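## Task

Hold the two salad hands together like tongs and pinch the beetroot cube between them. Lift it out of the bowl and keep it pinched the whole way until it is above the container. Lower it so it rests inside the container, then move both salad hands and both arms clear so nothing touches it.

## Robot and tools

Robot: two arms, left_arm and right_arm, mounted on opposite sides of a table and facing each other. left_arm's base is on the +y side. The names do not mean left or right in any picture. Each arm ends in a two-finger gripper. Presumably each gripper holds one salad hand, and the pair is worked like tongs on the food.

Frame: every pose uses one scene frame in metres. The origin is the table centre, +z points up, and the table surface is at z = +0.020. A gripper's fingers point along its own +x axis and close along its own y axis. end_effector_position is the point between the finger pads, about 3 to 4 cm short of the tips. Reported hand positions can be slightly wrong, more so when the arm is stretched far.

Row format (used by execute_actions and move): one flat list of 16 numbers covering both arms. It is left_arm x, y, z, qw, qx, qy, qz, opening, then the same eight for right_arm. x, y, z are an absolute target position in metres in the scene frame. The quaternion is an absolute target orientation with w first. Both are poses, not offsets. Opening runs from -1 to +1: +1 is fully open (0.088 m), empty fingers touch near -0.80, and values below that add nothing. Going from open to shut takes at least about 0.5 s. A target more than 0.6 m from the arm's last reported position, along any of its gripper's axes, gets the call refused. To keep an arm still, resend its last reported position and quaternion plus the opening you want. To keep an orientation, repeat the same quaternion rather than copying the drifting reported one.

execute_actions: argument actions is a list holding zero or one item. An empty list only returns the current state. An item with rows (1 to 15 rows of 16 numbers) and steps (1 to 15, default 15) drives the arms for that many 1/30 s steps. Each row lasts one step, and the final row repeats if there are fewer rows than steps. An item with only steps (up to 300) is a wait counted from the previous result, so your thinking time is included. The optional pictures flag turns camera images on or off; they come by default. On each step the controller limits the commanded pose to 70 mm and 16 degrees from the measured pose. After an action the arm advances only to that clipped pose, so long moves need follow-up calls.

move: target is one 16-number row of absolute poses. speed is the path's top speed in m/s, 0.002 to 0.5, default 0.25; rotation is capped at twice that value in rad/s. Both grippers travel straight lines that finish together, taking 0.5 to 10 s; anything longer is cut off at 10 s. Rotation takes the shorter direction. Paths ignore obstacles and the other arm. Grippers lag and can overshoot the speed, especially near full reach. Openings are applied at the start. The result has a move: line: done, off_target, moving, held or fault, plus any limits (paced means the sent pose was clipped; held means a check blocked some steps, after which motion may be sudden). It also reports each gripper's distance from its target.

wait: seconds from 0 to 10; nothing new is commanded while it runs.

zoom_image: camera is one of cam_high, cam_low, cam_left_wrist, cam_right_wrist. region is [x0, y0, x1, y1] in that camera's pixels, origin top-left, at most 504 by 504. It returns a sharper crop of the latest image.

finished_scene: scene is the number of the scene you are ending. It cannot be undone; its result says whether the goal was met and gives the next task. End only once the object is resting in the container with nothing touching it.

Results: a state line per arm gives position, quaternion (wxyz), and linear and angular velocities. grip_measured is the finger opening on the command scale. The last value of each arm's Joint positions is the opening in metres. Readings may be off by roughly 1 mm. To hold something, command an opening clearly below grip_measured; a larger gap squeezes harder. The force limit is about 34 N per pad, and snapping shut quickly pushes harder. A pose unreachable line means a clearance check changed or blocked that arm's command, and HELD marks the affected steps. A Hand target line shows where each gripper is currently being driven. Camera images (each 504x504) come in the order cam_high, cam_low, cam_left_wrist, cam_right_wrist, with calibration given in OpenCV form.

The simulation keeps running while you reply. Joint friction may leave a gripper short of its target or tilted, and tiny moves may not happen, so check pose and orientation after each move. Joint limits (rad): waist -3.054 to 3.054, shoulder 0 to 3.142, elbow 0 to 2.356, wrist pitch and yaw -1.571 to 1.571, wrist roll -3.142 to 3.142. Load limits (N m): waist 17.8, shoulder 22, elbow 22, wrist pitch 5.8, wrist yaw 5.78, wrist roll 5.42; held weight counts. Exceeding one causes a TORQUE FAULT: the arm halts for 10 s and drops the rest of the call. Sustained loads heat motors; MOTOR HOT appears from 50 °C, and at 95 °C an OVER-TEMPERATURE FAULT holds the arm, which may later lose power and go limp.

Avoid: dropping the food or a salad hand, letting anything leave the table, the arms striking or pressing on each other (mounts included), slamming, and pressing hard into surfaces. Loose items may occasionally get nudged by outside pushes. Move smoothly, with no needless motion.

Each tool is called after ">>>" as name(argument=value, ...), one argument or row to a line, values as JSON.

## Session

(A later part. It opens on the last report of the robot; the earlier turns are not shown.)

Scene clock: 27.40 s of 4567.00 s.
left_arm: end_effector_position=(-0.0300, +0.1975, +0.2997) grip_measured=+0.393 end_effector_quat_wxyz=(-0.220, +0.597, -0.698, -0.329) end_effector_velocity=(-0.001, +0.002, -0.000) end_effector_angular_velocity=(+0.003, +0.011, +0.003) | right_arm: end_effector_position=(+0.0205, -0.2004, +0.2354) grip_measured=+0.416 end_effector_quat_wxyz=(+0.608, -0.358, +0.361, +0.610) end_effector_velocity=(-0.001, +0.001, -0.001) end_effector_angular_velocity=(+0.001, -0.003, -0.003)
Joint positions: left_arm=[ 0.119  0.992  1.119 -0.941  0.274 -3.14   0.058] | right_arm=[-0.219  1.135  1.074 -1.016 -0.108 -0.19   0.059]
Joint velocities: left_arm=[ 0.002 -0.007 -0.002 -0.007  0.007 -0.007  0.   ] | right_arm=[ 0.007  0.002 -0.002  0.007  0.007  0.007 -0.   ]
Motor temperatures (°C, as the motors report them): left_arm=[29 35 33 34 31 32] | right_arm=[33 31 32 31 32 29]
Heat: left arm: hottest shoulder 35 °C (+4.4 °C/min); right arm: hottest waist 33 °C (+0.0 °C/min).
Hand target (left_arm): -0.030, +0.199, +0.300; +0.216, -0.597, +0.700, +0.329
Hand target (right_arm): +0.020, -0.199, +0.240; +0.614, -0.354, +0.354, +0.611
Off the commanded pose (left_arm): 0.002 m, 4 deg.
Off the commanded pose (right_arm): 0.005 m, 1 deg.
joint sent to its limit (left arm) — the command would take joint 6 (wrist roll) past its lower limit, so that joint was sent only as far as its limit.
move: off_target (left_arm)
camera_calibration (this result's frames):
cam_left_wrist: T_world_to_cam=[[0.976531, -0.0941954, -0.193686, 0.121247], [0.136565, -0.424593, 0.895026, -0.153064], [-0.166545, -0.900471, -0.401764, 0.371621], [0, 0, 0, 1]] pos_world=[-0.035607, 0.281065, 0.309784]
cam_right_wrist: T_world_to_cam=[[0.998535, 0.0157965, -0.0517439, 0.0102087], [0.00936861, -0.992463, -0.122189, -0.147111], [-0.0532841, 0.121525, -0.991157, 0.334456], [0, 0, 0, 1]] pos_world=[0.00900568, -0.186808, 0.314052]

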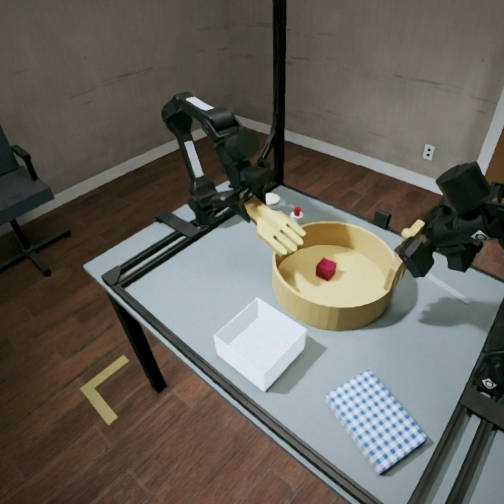

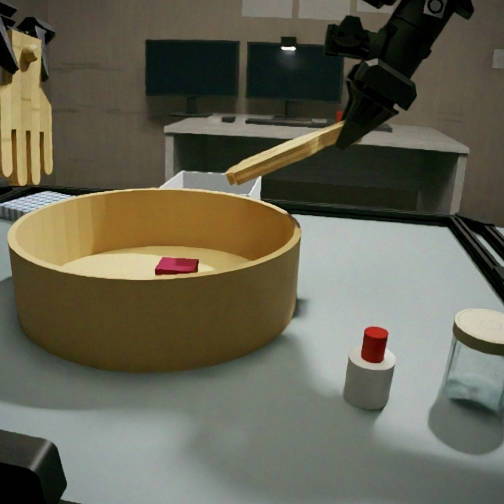

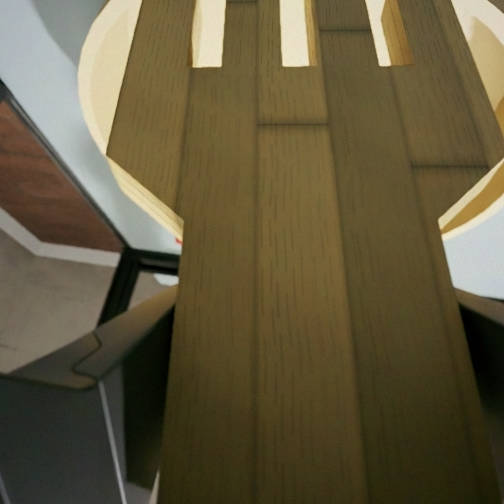

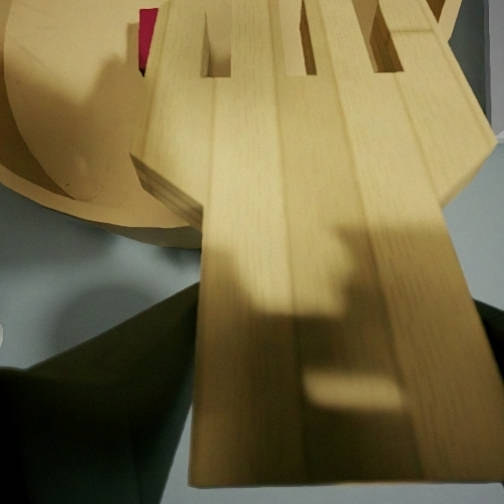

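>>> move(
  target=[-0.06,0.2,0.28,0.271,-0.653,0.653,0.271,-0.6, -0.02,-0.18,0.27,0.683,0.183,0.683,0.183,-0.6],
  speed=0.5,
)

>>> move(
  target=[-0.065,0.06,0.28,0.271,-0.653,0.653,0.271,-0.6, -0.065,-0.10,0.28,-0.271,-0.653,-0.653,0.271,-0.6],
  speed=0.4,
)

Scene clock: 30.40 s of 4567.00 s.
left_arm: end_effector_position=(-0.0596, +0.1992, +0.2803) grip_measured=+0.392 end_effector_quat_wxyz=(-0.300, +0.606, -0.696, -0.243) end_effector_velocity=(+0.001, +0.003, -0.002) end_effector_angular_velocity=(+0.007, -0.001, +0.008) | right_arm: end_effector_position=(-0.0199, -0.1815, +0.2657) grip_measured=+0.414 end_effector_quat_wxyz=(+0.683, +0.179, +0.685, +0.180) end_effector_velocity=(-0.003, -0.004, +0.001) end_effector_angular_velocity=(-0.012, +0.023, +0.002)
Joint positions: left_arm=[-0.173  0.957  1.027 -0.862 -0.035 -3.141  0.058] | right_arm=[-0.003  1.205  1.233 -1.085 -0.004  1.567  0.059]
Joint velocities: left_arm=[-0.002 -0.007 -0.007 -0.007 -0.007 -0.007 -0.   ] | right_arm=[-0.002 -0.002  0.007 -0.022 -0.022  0.007  0.   ]
Motor temperatures (°C, as the motors report them): left_arm=[29 35 33 35 31 32] | right_arm=[33 31 33 31 32 29]
Heat: left arm: hottest shoulder 35 °C (+3.9 °C/min); right arm: hottest waist 33 °C (+0.0 °C/min).
Hand target (left_arm): -0.060, +0.200, +0.280; +0.298, -0.608, +0.696, +0.240
Hand target (right_arm): -0.020, -0.179, +0.270; +0.684, +0.183, +0.682, +0.183
Off the commanded pose (left_arm): 0.001 m, 9 deg.
Off the commanded pose (right_arm): 0.005 m, 1 deg.
joint sent to its limit (left arm) — the command would take joint 6 (wrist roll) past its lower limit, so that joint was sent only as far as its limit.
move: off_target (left_arm)
camera_calibration (this result's frames):
cam_left_wrist: T_world_to_cam=[[0.985143, -0.169528, 0.0274397, 0.100073], [-0.0943855, -0.400997, 0.911204, -0.153989], [-0.143471, -0.900257, -0.41104, 0.364292], [0, 0, 0, 1]] pos_world=[-0.0608549, 0.283172, 0.287308]
cam_right_wrist: T_world_to_cam=[[-0.0074542, -0.845718, -0.533578, 0.00354945], [-0.926884, -0.194405, 0.321079, -0.115823], [-0.375273, 0.496958, -0.782434, 0.366362], [0, 0, 0, 1]] pos_world=[0.030158, -0.201582, 0.325737]

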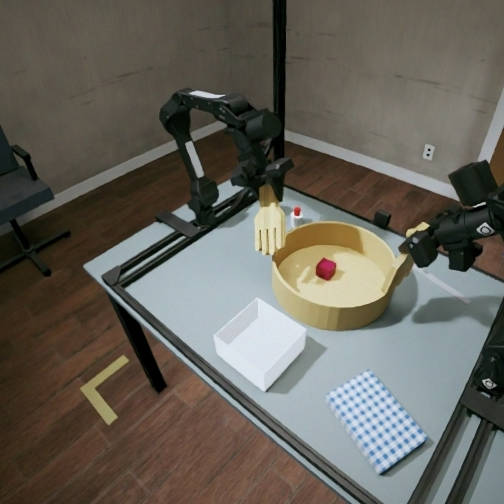

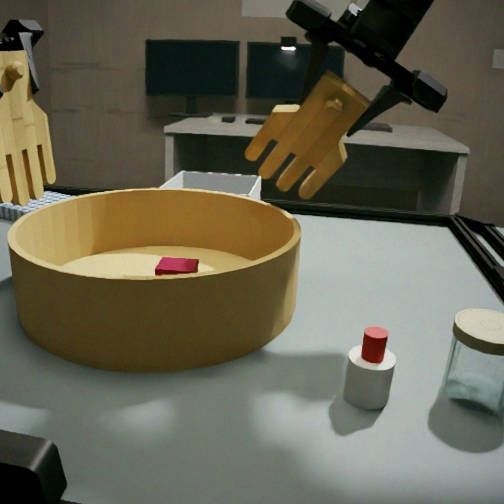

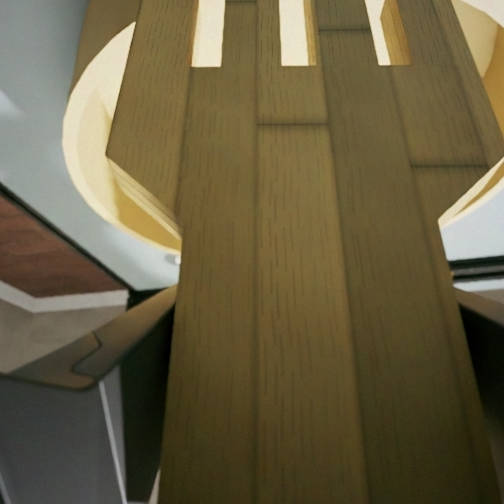

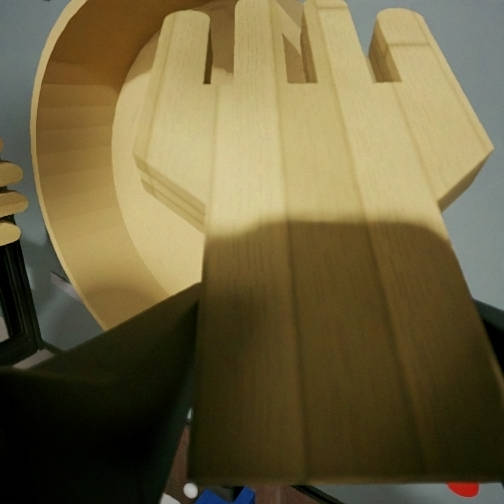

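Scene clock: 32.93 s of 4567.00 s.
left_arm: end_effector_position=(-0.0661, +0.0644, +0.2735) grip_measured=+0.392 end_effector_quat_wxyz=(-0.300, +0.624, -0.678, -0.248) end_effector_velocity=(-0.000, -0.001, -0.001) end_effector_angular_velocity=(+0.008, +0.009, +0.003) | right_arm: end_effector_position=(-0.0623, -0.1008, +0.2800) grip_measured=+0.412 end_effector_quat_wxyz=(+0.299, +0.626, +0.679, -0.240) end_effector_velocity=(-0.004, +0.000, -0.003) end_effector_angular_velocity=(-0.005, +0.020, +0.013)
Joint positions: left_arm=[-0.137  1.468  1.326 -0.658 -0.054 -3.142  0.058] | right_arm=[ 0.146  1.324  1.225 -0.688  0.066  3.139  0.059]
Joint velocities: left_arm=[ 0.002  0.007  0.007 -0.007  0.007 -0.007  0.   ] | right_arm=[ 0.002  0.002 -0.007  0.007 -0.022  0.007 -0.   ]
Motor temperatures (°C, as the motors report them): left_arm=[29 35 34 35 31 32] | right_arm=[33 31 33 31 32 29]
Heat: left arm: hottest shoulder 35 °C (+3.6 °C/min); right arm: hottest waist 33 °C (+0.0 °C/min).
Hand target (left_arm): -0.065, +0.060, +0.280; -0.294, +0.629, -0.677, -0.243
Hand target (right_arm): -0.064, -0.100, +0.279; +0.297, +0.625, +0.681, -0.240
Off the commanded pose (left_arm): 0.008 m, 6 deg.
Off the commanded pose (right_arm): 0.003 m, 6 deg.
joint sent to its limit (left arm) — the command would take joint 6 (wrist roll) past its lower limit, so that joint was sent only as far as its limit.
joint sent to its limit (right arm) — the command would take joint 6 (wrist roll) past its upper limit, so that joint was sent only as far as its limit.
move: off_target (left_arm, right_arm)
camera_calibration (this result's frames):
cam_left_wrist: T_world_to_cam=[[0.991719, -0.121845, 0.0405922, 0.0776213], [-0.0876479, -0.411096, 0.907369, -0.200327], [-0.0938707, -0.903412, -0.418371, 0.244791], [0, 0, 0, 1]] pos_world=[-0.0715581, 0.148251, 0.281033]
cam_right_wrist: T_world_to_cam=[[-0.995324, -0.0584236, -0.0769215, -0.030982], [-0.0935579, 0.385038, 0.918146, -0.200917], [-0.0240238, 0.92105, -0.388703, 0.275847], [0, 0, 0, 1]] pos_world=[-0.0430077, -0.178518, 0.289311]

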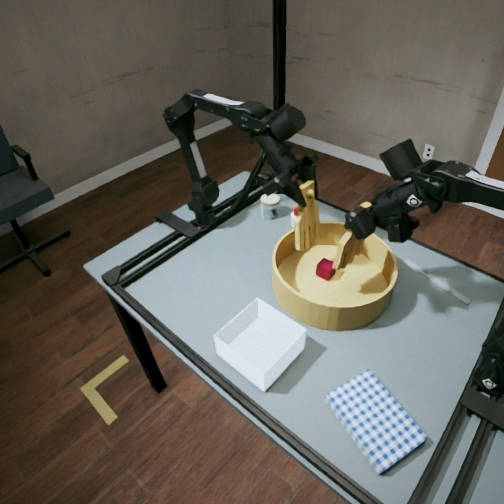

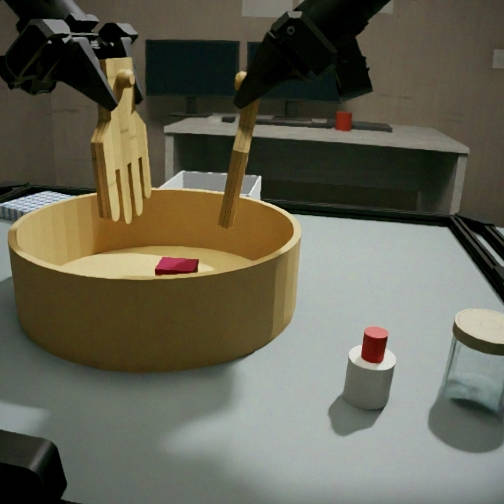

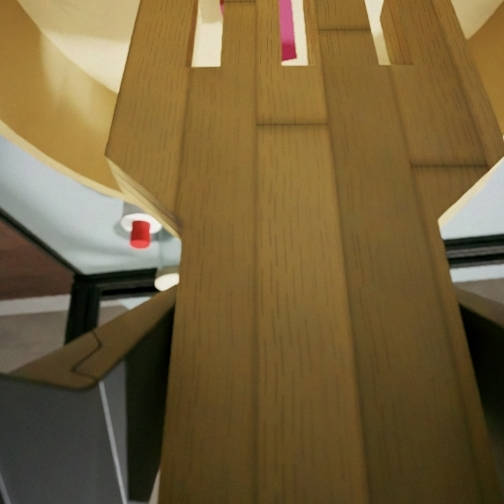

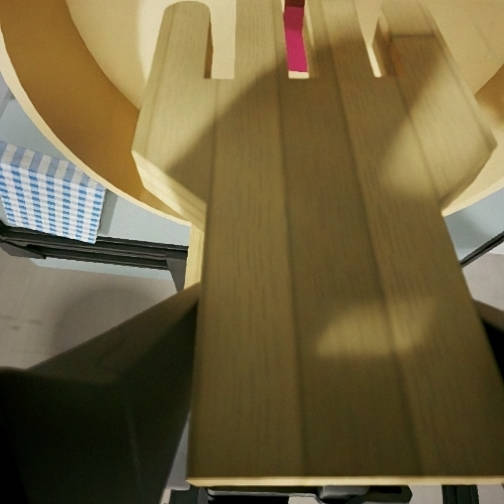

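>>> move(
  target=[-0.065,0.06,0.2,0.271,-0.653,0.653,0.271,-0.6, -0.065,-0.11,0.197,-0.271,-0.653,-0.653,0.271,-0.6],
  speed=0.1,
)

>>> zoom_image(
  camera="cam_high",
  region=[260, 170, 420, 330],
)

Scene clock: 34.67 s of 4567.00 s.
left_arm: end_effector_position=(-0.0664, +0.0601, +0.2043) grip_measured=+0.392 end_effector_quat_wxyz=(-0.293, +0.627, -0.680, -0.241) end_effector_velocity=(+0.001, +0.003, -0.007) end_effector_angular_velocity=(+0.012, -0.002, +0.008) | right_arm: end_effector_position=(-0.0628, -0.1097, +0.1954) grip_measured=+0.411 end_effector_quat_wxyz=(+0.303, +0.623, +0.679, -0.243) end_effector_velocity=(-0.000, -0.003, -0.004) end_effector_angular_velocity=(+0.005, +0.012, +0.013)
Joint positions: left_arm=[-0.137  1.485  1.052 -0.347 -0.056 -3.142  0.058] | right_arm=[ 0.15   1.302  0.879 -0.374  0.064  3.141  0.059]
Joint velocities: left_arm=[-0.002 -0.002 -0.022  0.007 -0.007 -0.007 -0.   ] | right_arm=[-0.007 -0.012 -0.027  0.022 -0.022 -0.007 -0.   ]
Motor temperatures (°C, as the motors report them): left_arm=[29 35 34 35 31 32] | right_arm=[33 32 33 32 32 29]
Heat: left arm: hottest shoulder 35 °C (+3.5 °C/min); right arm: hottest waist 33 °C (+0.0 °C/min).
Hand target (left_arm): -0.065, +0.061, +0.200; -0.295, +0.629, -0.677, -0.243
Hand target (right_arm): -0.064, -0.111, +0.197; +0.298, +0.623, +0.683, -0.241
Off the commanded pose (left_arm): 0.005 m, 6 deg.
Off the commanded pose (right_arm): 0.003 m, 7 deg.
joint sent to its limit (left arm) — the command would take joint 6 (wrist roll) past its lower limit, so that joint was sent only as far as its limit.
joint sent to its limit (right arm) — the command would take joint 6 (wrist roll) past its upper limit, so that joint was sent only as far as its limit.
move: off_target (left_arm, right_arm)
camera_calibration (this result's frames):
cam_left_wrist: T_world_to_cam=[[0.991965, -0.11938, 0.041872, 0.0797601], [-0.0858481, -0.392085, 0.915914, -0.142081], [-0.0929244, -0.91215, -0.399184, 0.208567], [0, 0, 0, 1]] pos_world=[-0.0719356, 0.144058, 0.210051]
cam_right_wrist: T_world_to_cam=[[-0.995079, -0.0639495, -0.0756902, -0.0392933], [-0.0948746, 0.394495, 0.913987, -0.118123], [-0.0285897, 0.91667, -0.39862, 0.25243], [0, 0, 0, 1]] pos_world=[-0.04309, -0.187309, 0.205613]

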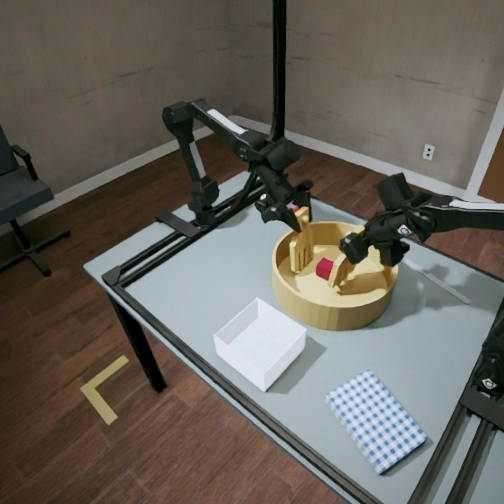

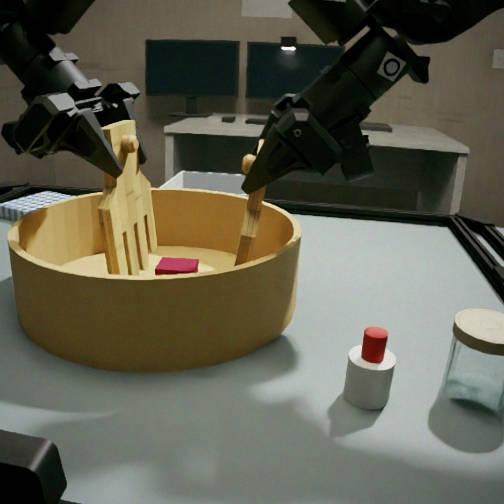

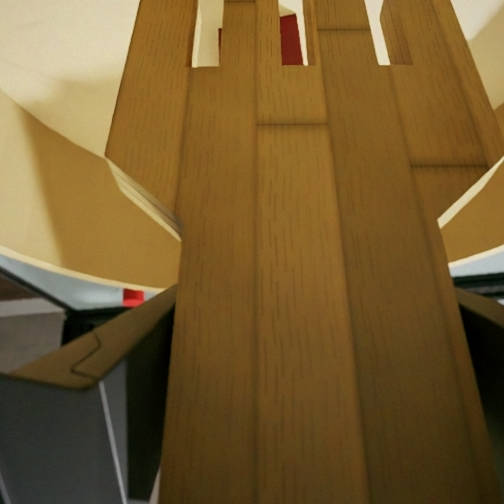

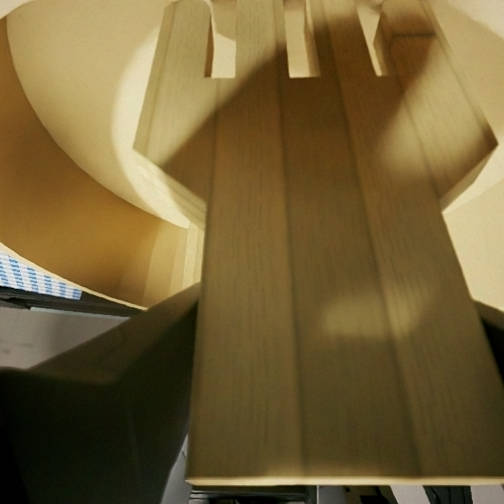

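Region (260, 170, 420, 330) of cam_high's 504x504 image, scaled by 3.150, with more detail than that image has.

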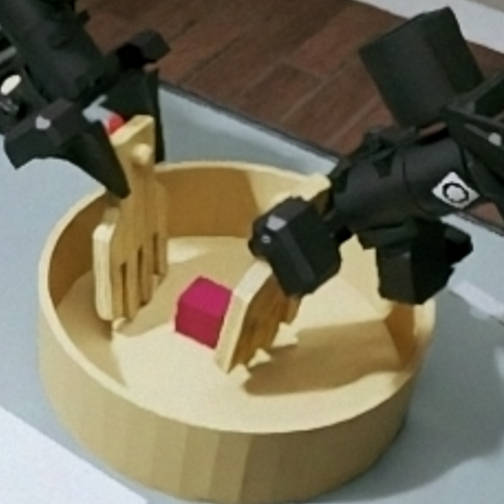

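>>> move(
  target=[-0.073,0.045,0.188,0.271,-0.653,0.653,0.271,-0.6, -0.067,-0.085,0.186,-0.271,-0.653,-0.653,0.271,-0.6],
  speed=0.05,
)

>>> zoom_image(
  camera="cam_high",
  region=[260, 170, 420, 330],
)

Scene clock: 36.57 s of 4567.00 s.
left_arm: end_effector_position=(-0.0714, +0.0486, +0.1883) grip_measured=+0.392 end_effector_quat_wxyz=(-0.298, +0.626, -0.680, -0.240) end_effector_velocity=(-0.002, -0.003, +0.002) end_effector_angular_velocity=(-0.018, -0.008, -0.007) | right_arm: end_effector_position=(-0.0655, -0.0864, +0.1927) grip_measured=+0.411 end_effector_quat_wxyz=(+0.292, +0.629, +0.682, -0.233) end_effector_velocity=(+0.002, +0.001, -0.004) end_effector_angular_velocity=(-0.006, -0.011, -0.003)
Joint positions: left_arm=[-0.149  1.548  1.05  -0.287 -0.066 -3.142  0.058] | right_arm=[ 0.15   1.385  0.911 -0.291  0.069  3.141  0.059]
Joint velocities: left_arm=[-0.007  0.002 -0.002  0.022 -0.007  0.007 -0.   ] | right_arm=[-0.002  0.012 -0.002  0.007  0.007 -0.007 -0.   ]
Motor temperatures (°C, as the motors report them): left_arm=[29 35 34 36 31 32] | right_arm=[33 32 33 32 32 29]
Heat: left arm: hottest wrist pitch 36 °C (+4.9 °C/min); right arm: hottest waist 33 °C (+0.0 °C/min).
Hand target (left_arm): -0.073, +0.045, +0.188; -0.297, +0.627, -0.680, -0.238
Hand target (right_arm): -0.067, -0.085, +0.186; +0.297, +0.626, +0.680, -0.239
Off the commanded pose (left_arm): 0.004 m, 6 deg.
Off the commanded pose (right_arm): 0.007 m, 7 deg.
joint sent to its limit (left arm) — the command would take joint 6 (wrist roll) past its lower limit, so that joint was sent only as far as its limit.
joint sent to its limit (right arm) — the command would take joint 6 (wrist roll) past its upper limit, so that joint was sent only as far as its limit.
move: off_target (left_arm, right_arm)
camera_calibration (this result's frames):
cam_left_wrist: T_world_to_cam=[[0.99103, -0.124339, 0.0489725, 0.0828574], [-0.0948092, -0.39592, 0.913378, -0.132382], [-0.0941795, -0.909828, -0.404157, 0.191987], [0, 0, 0, 1]] pos_world=[-0.0765839, 0.132565, 0.19445]
cam_right_wrist: T_world_to_cam=[[-0.995421, -0.0581986, -0.0758328, -0.0402378], [-0.0919362, 0.365594, 0.926223, -0.12971], [-0.0261809, 0.928953, -0.36927, 0.225458], [0, 0, 0, 1]] pos_world=[-0.0460759, -0.164361, 0.200344]

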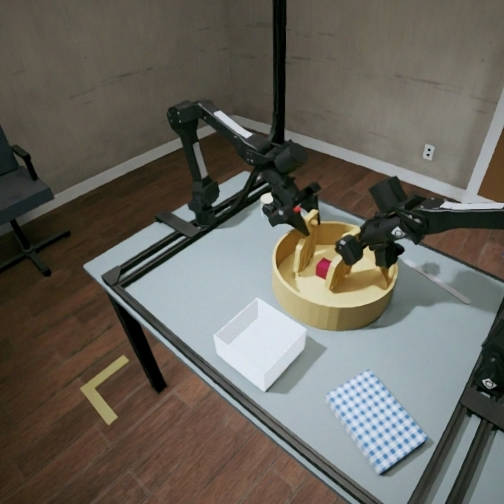

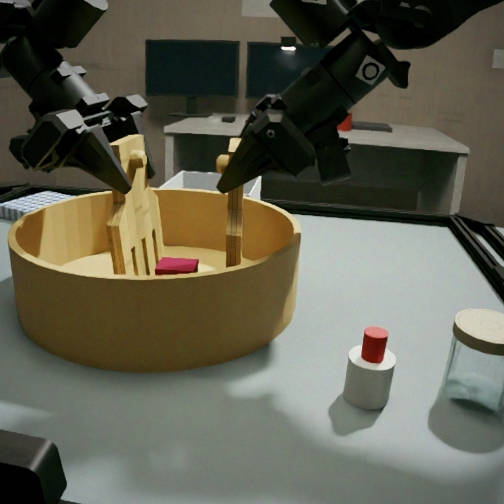

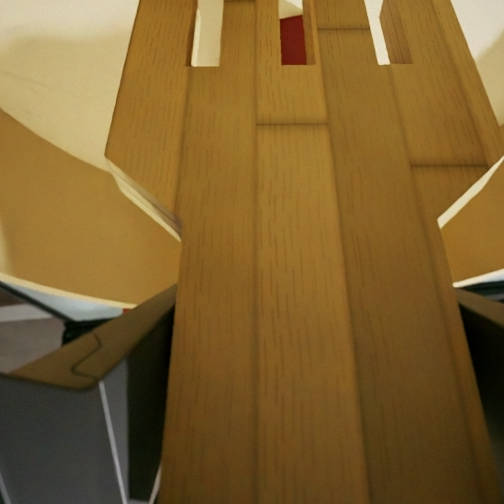

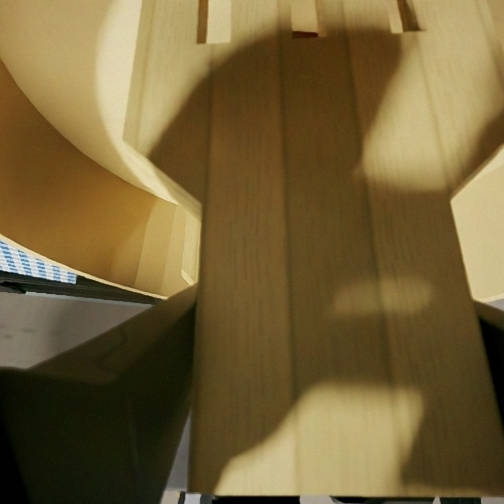

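Region (260, 170, 420, 330) of cam_high's 504x504 image, scaled by 3.150, with more detail than that image has.

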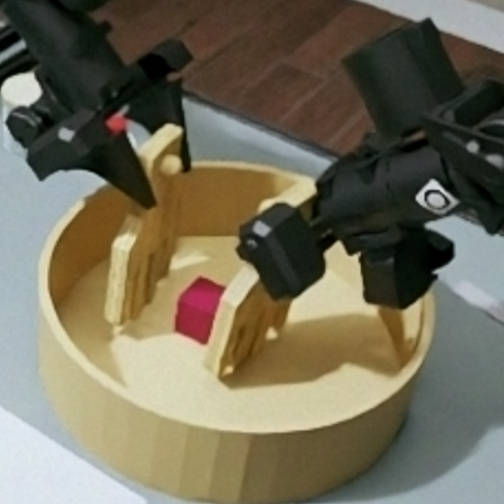

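>>> move(
  target=[-0.073,0.05,0.19,0.271,-0.653,0.653,0.271,-1, -0.067,-0.088,0.203,-0.271,-0.653,-0.653,0.271,-1],
  speed=0.05,
)

>>> move(
  target=[-0.073,0.05,0.19,0.237,-0.666,0.666,0.237,-1, -0.067,-0.085,0.196,-0.213,-0.674,-0.674,0.213,-1],
  speed=0.05,
)

>>> zoom_image(
  camera="cam_high",
  region=[260, 170, 420, 330],
)

Scene clock: 38.63 s of 4567.00 s.
left_arm: end_effector_position=(-0.0716, +0.0484, +0.1883) grip_measured=+0.392 end_effector_quat_wxyz=(-0.298, +0.626, -0.680, -0.239) end_effector_velocity=(-0.002, +0.002, -0.001) end_effector_angular_velocity=(+0.007, -0.001, +0.003) | right_arm: end_effector_position=(-0.0650, -0.0894, +0.1954) grip_measured=+0.410 end_effector_quat_wxyz=(+0.304, +0.624, +0.677, -0.244) end_effector_velocity=(+0.004, -0.002, +0.001) end_effector_angular_velocity=(-0.010, -0.012, -0.023)
Joint positions: left_arm=[-0.151  1.548  1.05  -0.286 -0.069 -3.142  0.058] | right_arm=[ 0.15   1.388  0.947 -0.36   0.069  3.141  0.059]
Joint velocities: left_arm=[-0.007 -0.002 -0.002 -0.007 -0.007 -0.007 -0.   ] | right_arm=[-0.002 -0.002  0.007 -0.022  0.022  0.007 -0.   ]
Motor temperatures (°C, as the motors report them): left_arm=[29 35 34 36 31 32] | right_arm=[33 32 34 32 32 29]
Heat: left arm: hottest wrist pitch 36 °C (+4.7 °C/min); right arm: hottest elbow 34 °C (+1.6 °C/min).
Hand target (left_arm): -0.073, +0.050, +0.190; -0.298, +0.626, -0.680, -0.238
Hand target (right_arm): -0.067, -0.088, +0.203; +0.297, +0.625, +0.681, -0.240
Off the commanded pose (left_arm): 0.003 m, 6 deg.
Off the commanded pose (right_arm): 0.008 m, 7 deg.
joint sent to its limit (left arm) — the command would take joint 6 (wrist roll) past its lower limit, so that joint was sent only as far as its limit.
joint sent to its limit (right arm) — the command would take joint 6 (wrist roll) past its upper limit, so that joint was sent only as far as its limit.
move: off_target (left_arm, right_arm)
camera_calibration (this result's frames):
cam_left_wrist: T_world_to_cam=[[0.990988, -0.123927, 0.0508366, 0.0827199], [-0.0962649, -0.395008, 0.91362, -0.132651], [-0.093141, -0.910281, -0.403378, 0.191686], [0, 0, 0, 1]] pos_world=[-0.0768903, 0.132341, 0.194309]
cam_right_wrist: T_world_to_cam=[[-0.995044, -0.0606738, -0.0787766, -0.0393811], [-0.0965, 0.398229, 0.912196, -0.125686], [-0.0239752, 0.915277, -0.40211, 0.234581], [0, 0, 0, 1]] pos_world=[-0.0456905, -0.167044, 0.205875]

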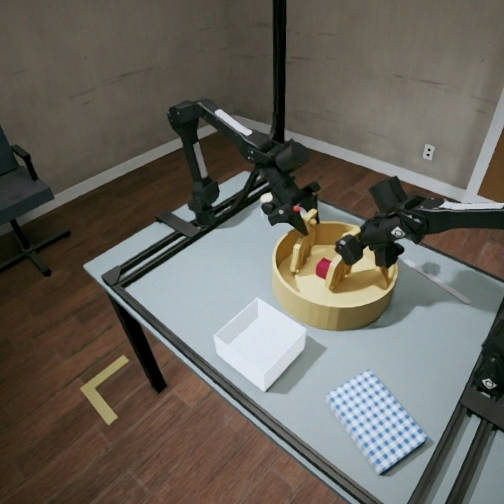

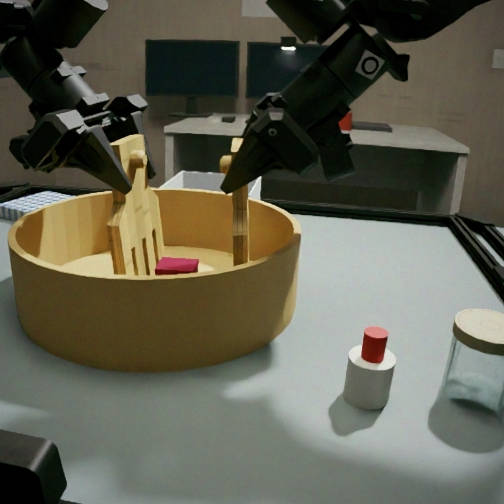

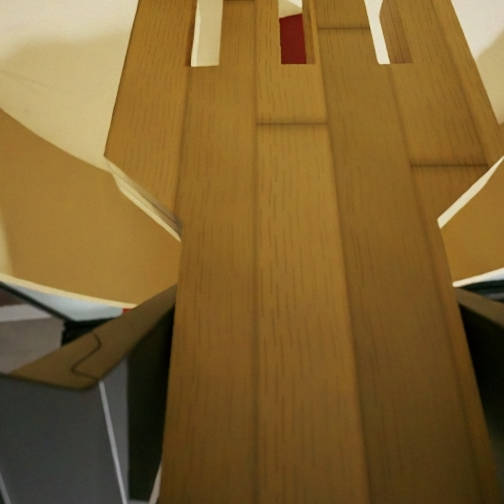

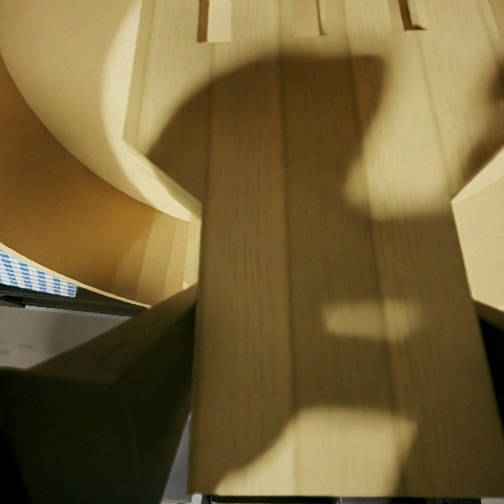

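Scene clock: 41.03 s of 4567.00 s.
left_arm: end_effector_position=(-0.0724, +0.0481, +0.1873) grip_measured=+0.392 end_effector_quat_wxyz=(-0.267, +0.641, -0.689, -0.208) end_effector_velocity=(+0.000, +0.001, -0.000) end_effector_angular_velocity=(-0.014, -0.006, +0.014) | right_arm: end_effector_position=(-0.0662, -0.0842, +0.1932) grip_measured=+0.410 end_effector_quat_wxyz=(+0.243, +0.651, +0.695, -0.187) end_effector_velocity=(+0.000, +0.001, +0.002) end_effector_angular_velocity=(+0.027, +0.006, -0.008)
Joint positions: left_arm=[-0.159  1.517  0.954 -0.129 -0.087 -3.142  0.058] | right_arm=[ 0.161  1.341  0.781 -0.063  0.096  3.141  0.059]
Joint velocities: left_arm=[-0.007 -0.007 -0.017  0.022 -0.022 -0.007 -0.   ] | right_arm=[ 0.002 -0.007 -0.017  0.037  0.007  0.007 -0.   ]
Motor temperatures (°C, as the motors report them): left_arm=[29 36 34 36 31 32] | right_arm=[33 32 34 32 32 29]
Heat: left arm: hottest shoulder 36 °C (+4.4 °C/min); right arm: hottest elbow 34 °C (+1.5 °C/min).
Hand target (left_arm): -0.073, +0.050, +0.190; -0.263, +0.643, -0.689, -0.205
Hand target (right_arm): -0.067, -0.085, +0.196; +0.238, +0.653, +0.695, -0.182
Off the commanded pose (left_arm): 0.003 m, 6 deg.
Off the commanded pose (right_arm): 0.003 m, 6 deg.
joint sent to its limit (left arm) — the command would take joint 6 (wrist roll) past its lower limit, so that joint was sent only as far as its limit.
joint sent to its limit (right arm) — the command would take joint 6 (wrist roll) past its upper limit, so that joint was sent only as far as its limit.
move: off_target (left_arm, right_arm)
camera_calibration (this result's frames):
cam_left_wrist: T_world_to_cam=[[0.991717, -0.113644, 0.0598477, 0.0813659], [-0.0925154, -0.308831, 0.946607, -0.142005], [-0.0890938, -0.944303, -0.316787, 0.176653], [0, 0, 0, 1]] pos_world=[-0.078091, 0.132205, 0.185514]
cam_right_wrist: T_world_to_cam=[[-0.996257, -0.0376655, -0.0778056, -0.0386798], [-0.0844281, 0.230772, 0.969338, -0.150282], [-0.0185552, 0.972278, -0.233089, 0.201382], [0, 0, 0, 1]] pos_world=[-0.0474863, -0.162576, 0.189604]

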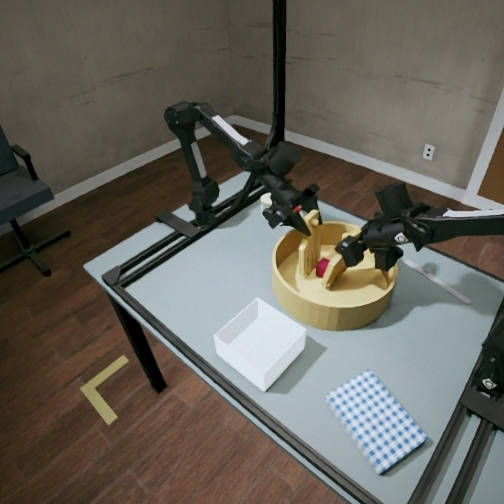

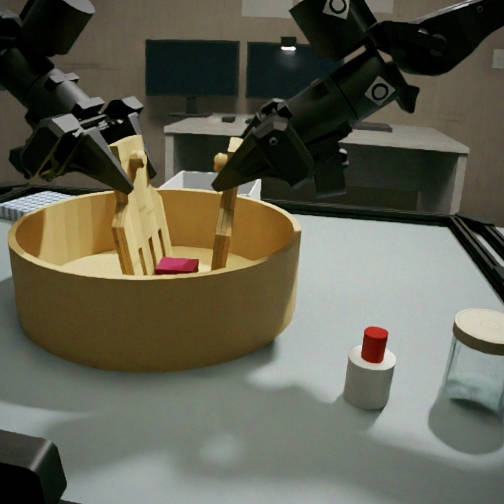

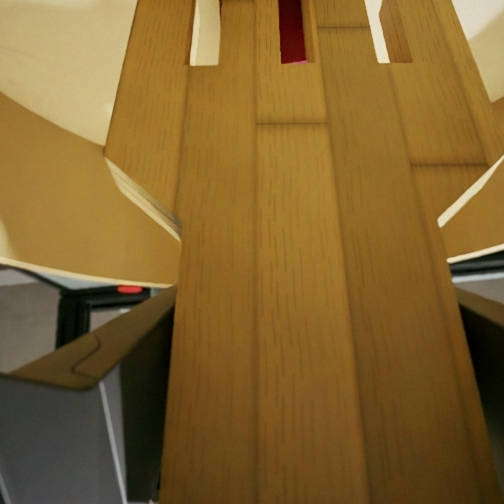

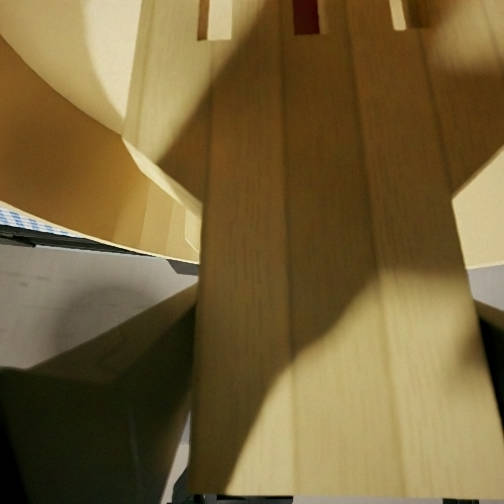

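Region (260, 170, 420, 330) of cam_high's 504x504 image, scaled by 3.150, with more detail than that image has.

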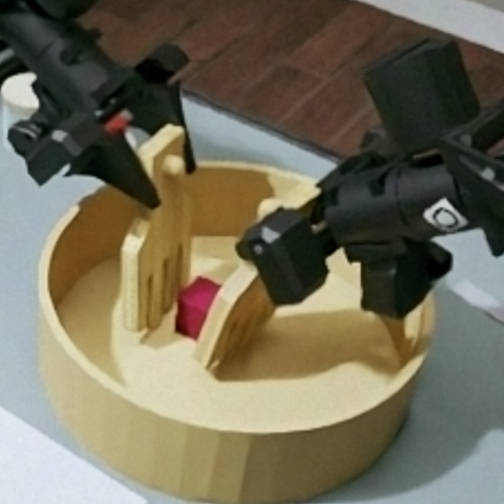

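Close in, then test-lift.

>>> move(
  target=[-0.073,0.038,0.188,0.237,-0.666,0.666,0.237,-1, -0.067,-0.064,0.194,-0.213,-0.674,-0.674,0.213,-1],
  speed=0.03,
)

>>> move(
  target=[-0.073,0.036,0.228,0.237,-0.666,0.666,0.237,-1, -0.067,-0.062,0.234,-0.213,-0.674,-0.674,0.213,-1],
  speed=0.04,
)

Scene clock: 44.57 s of 4567.00 s.
left_arm: end_effector_position=(-0.0730, +0.0435, +0.1864) grip_measured=+0.391 end_effector_quat_wxyz=(-0.266, +0.642, -0.689, -0.207) end_effector_velocity=(+0.002, +0.000, -0.001) end_effector_angular_velocity=(+0.007, +0.011, +0.022) | right_arm: end_effector_position=(-0.0671, -0.0675, +0.1927) grip_measured=+0.408 end_effector_quat_wxyz=(+0.239, +0.654, +0.694, -0.184) end_effector_velocity=(-0.000, +0.002, -0.000) end_effector_angular_velocity=(+0.002, -0.013, +0.016)
Joint positions: left_arm=[-0.16   1.535  0.964 -0.117 -0.089 -3.142  0.058] | right_arm=[ 0.158  1.408  0.823 -0.028  0.098  3.141  0.059]
Joint velocities: left_arm=[ 0.002  0.002  0.002 -0.007 -0.007 -0.022 -0.   ] | right_arm=[-0.002  0.007  0.002  0.007 -0.007 -0.022 -0.   ]
Motor temperatures (°C, as the motors report them): left_arm=[29 36 35 37 31 32] | right_arm=[33 32 34 33 32 29]
Heat: left arm: hottest wrist pitch 37 °C (+5.4 °C/min); right arm: hottest elbow 34 °C (+1.3 °C/min).
Hand target (left_arm): -0.073, +0.038, +0.188; -0.262, +0.645, -0.688, -0.205
Hand target (right_arm): -0.067, -0.064, +0.194; +0.236, +0.656, +0.693, -0.184
Off the commanded pose (left_arm): 0.006 m, 6 deg.
Off the commanded pose (right_arm): 0.004 m, 6 deg.
joint sent to its limit (left arm) — the command would take joint 6 (wrist roll) past its lower limit, so that joint was sent only as far as its limit.
joint sent to its limit (right arm) — the command would take joint 6 (wrist roll) past its upper limit, so that joint was sent only as far as its limit.
move: off_target (left_arm, right_arm)
camera_calibration (this result's frames):
cam_left_wrist: T_world_to_cam=[[0.991808, -0.112302, 0.0608655, 0.0812617], [-0.0926852, -0.304825, 0.947888, -0.143078], [-0.0878961, -0.945764, -0.312736, 0.171332], [0, 0, 0, 1]] pos_world=[-0.0787978, 0.127552, 0.184258]
cam_right_wrist: T_world_to_cam=[[-0.996523, -0.0316088, -0.0770915, -0.038801], [-0.0821922, 0.221219, 0.971754, -0.154654], [-0.013662, 0.974712, -0.223047, 0.183606], [0, 0, 0, 1]] pos_world=[-0.0488691, -0.145977, 0.188248]

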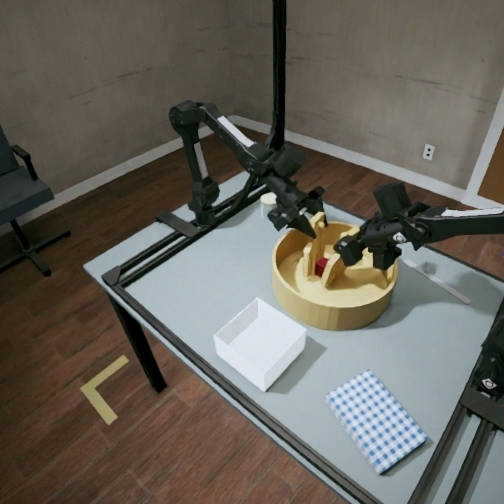

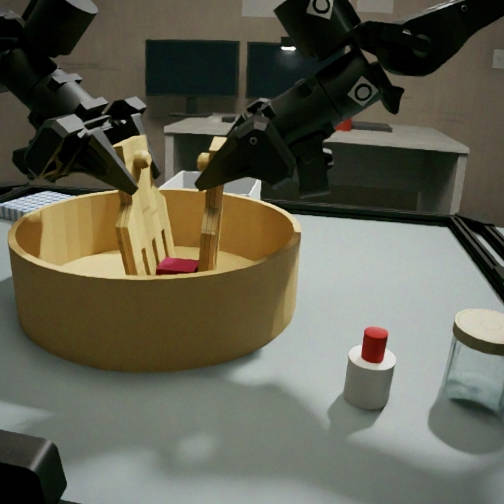

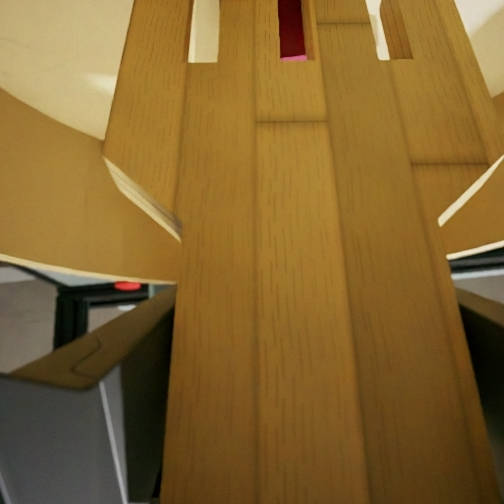

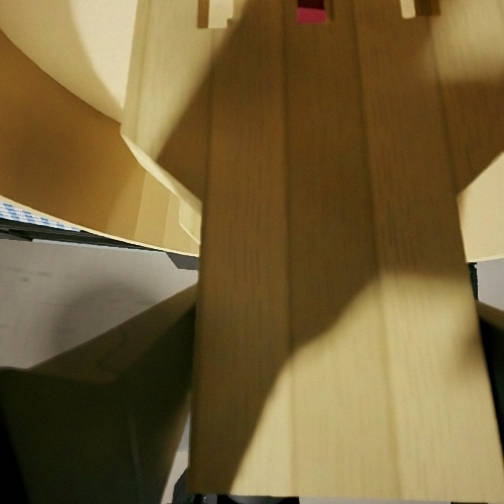

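Scene clock: 46.23 s of 4567.00 s.
left_arm: end_effector_position=(-0.0735, +0.0384, +0.2141) grip_measured=+0.391 end_effector_quat_wxyz=(-0.275, +0.639, -0.685, -0.214) end_effector_velocity=(+0.002, +0.001, +0.005) end_effector_angular_velocity=(+0.001, +0.002, +0.028) | right_arm: end_effector_position=(-0.0677, -0.0638, +0.2226) grip_measured=+0.408 end_effector_quat_wxyz=(+0.247, +0.651, +0.692, -0.191) end_effector_velocity=(+0.002, +0.001, +0.001) end_effector_angular_velocity=(-0.002, -0.014, +0.012)
Joint positions: left_arm=[-0.159  1.534  1.093 -0.271 -0.089 -3.142  0.058] | right_arm=[ 0.158  1.396  0.953 -0.193  0.098  3.141  0.059]
Joint velocities: left_arm=[-0.002 -0.007  0.012 -0.022 -0.022 -0.022  0.   ] | right_arm=[-0.007  0.002  0.007 -0.007 -0.007 -0.022 -0.   ]
Motor temperatures (°C, as the motors report them): left_arm=[29 36 35 37 31 32] | right_arm=[33 32 34 33 32 29]
Heat: left arm: hottest wrist pitch 37 °C (+5.2 °C/min); right arm: hottest elbow 34 °C (+1.3 °C/min).
Hand target (left_arm): -0.073, +0.036, +0.228; -0.261, +0.645, -0.688, -0.205
Hand target (right_arm): -0.067, -0.062, +0.234; +0.236, +0.655, +0.693, -0.184
Off the commanded pose (left_arm): 0.014 m, 6 deg.
Off the commanded pose (right_arm): 0.012 m, 6 deg.
joint sent to its limit (left arm) — the command would take joint 6 (wrist roll) past its lower limit, so that joint was sent only as far as its limit.
joint sent to its limit (right arm) — the command would take joint 6 (wrist roll) past its upper limit, so that joint was sent only as far as its limit.
move: off_target (left_arm, right_arm)
camera_calibration (this result's frames):
cam_left_wrist: T_world_to_cam=[[0.991706, -0.112757, 0.0616814, 0.0793288], [-0.0956864, -0.327332, 0.940052, -0.16852], [-0.0858073, -0.938157, -0.335407, 0.179902], [0, 0, 0, 1]] pos_world=[-0.079359, 0.122559, 0.213865]
cam_right_wrist: T_world_to_cam=[[-0.996245, -0.0333536, -0.0798908, -0.0364298], [-0.0856169, 0.242759, 0.966301, -0.182253], [-0.0128354, 0.969513, -0.244703, 0.191229], [0, 0, 0, 1]] pos_world=[-0.0494425, -0.14237, 0.219995]

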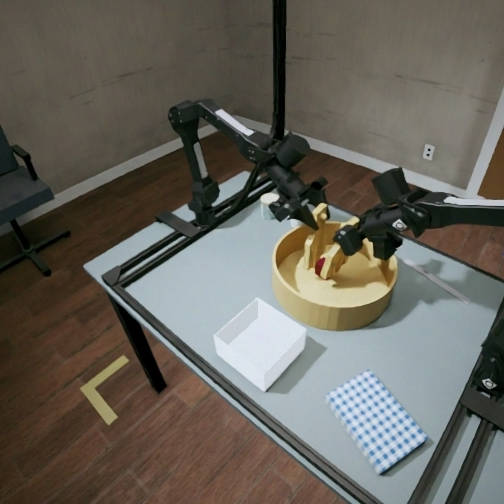

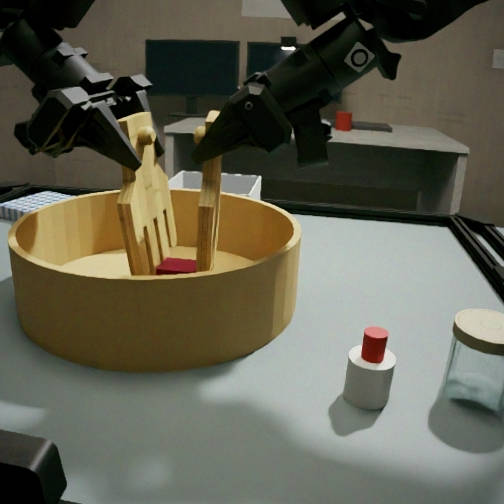

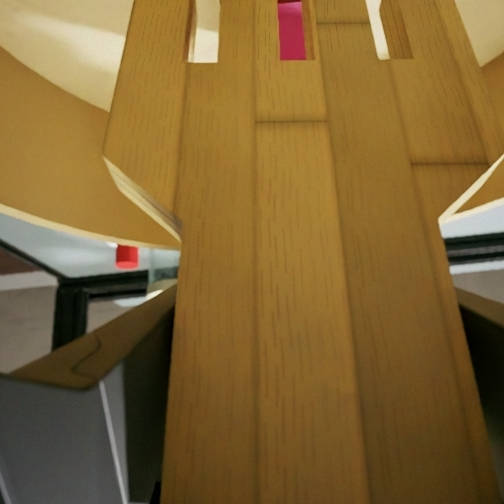

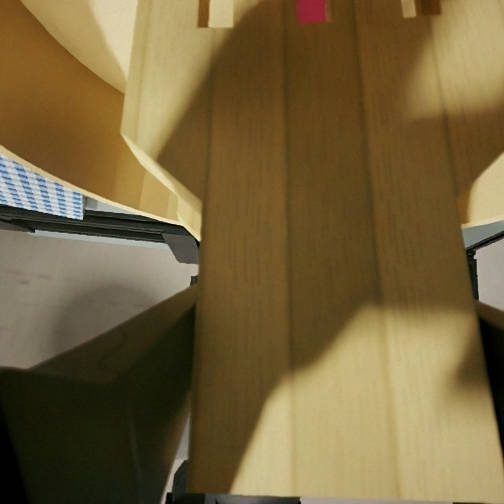

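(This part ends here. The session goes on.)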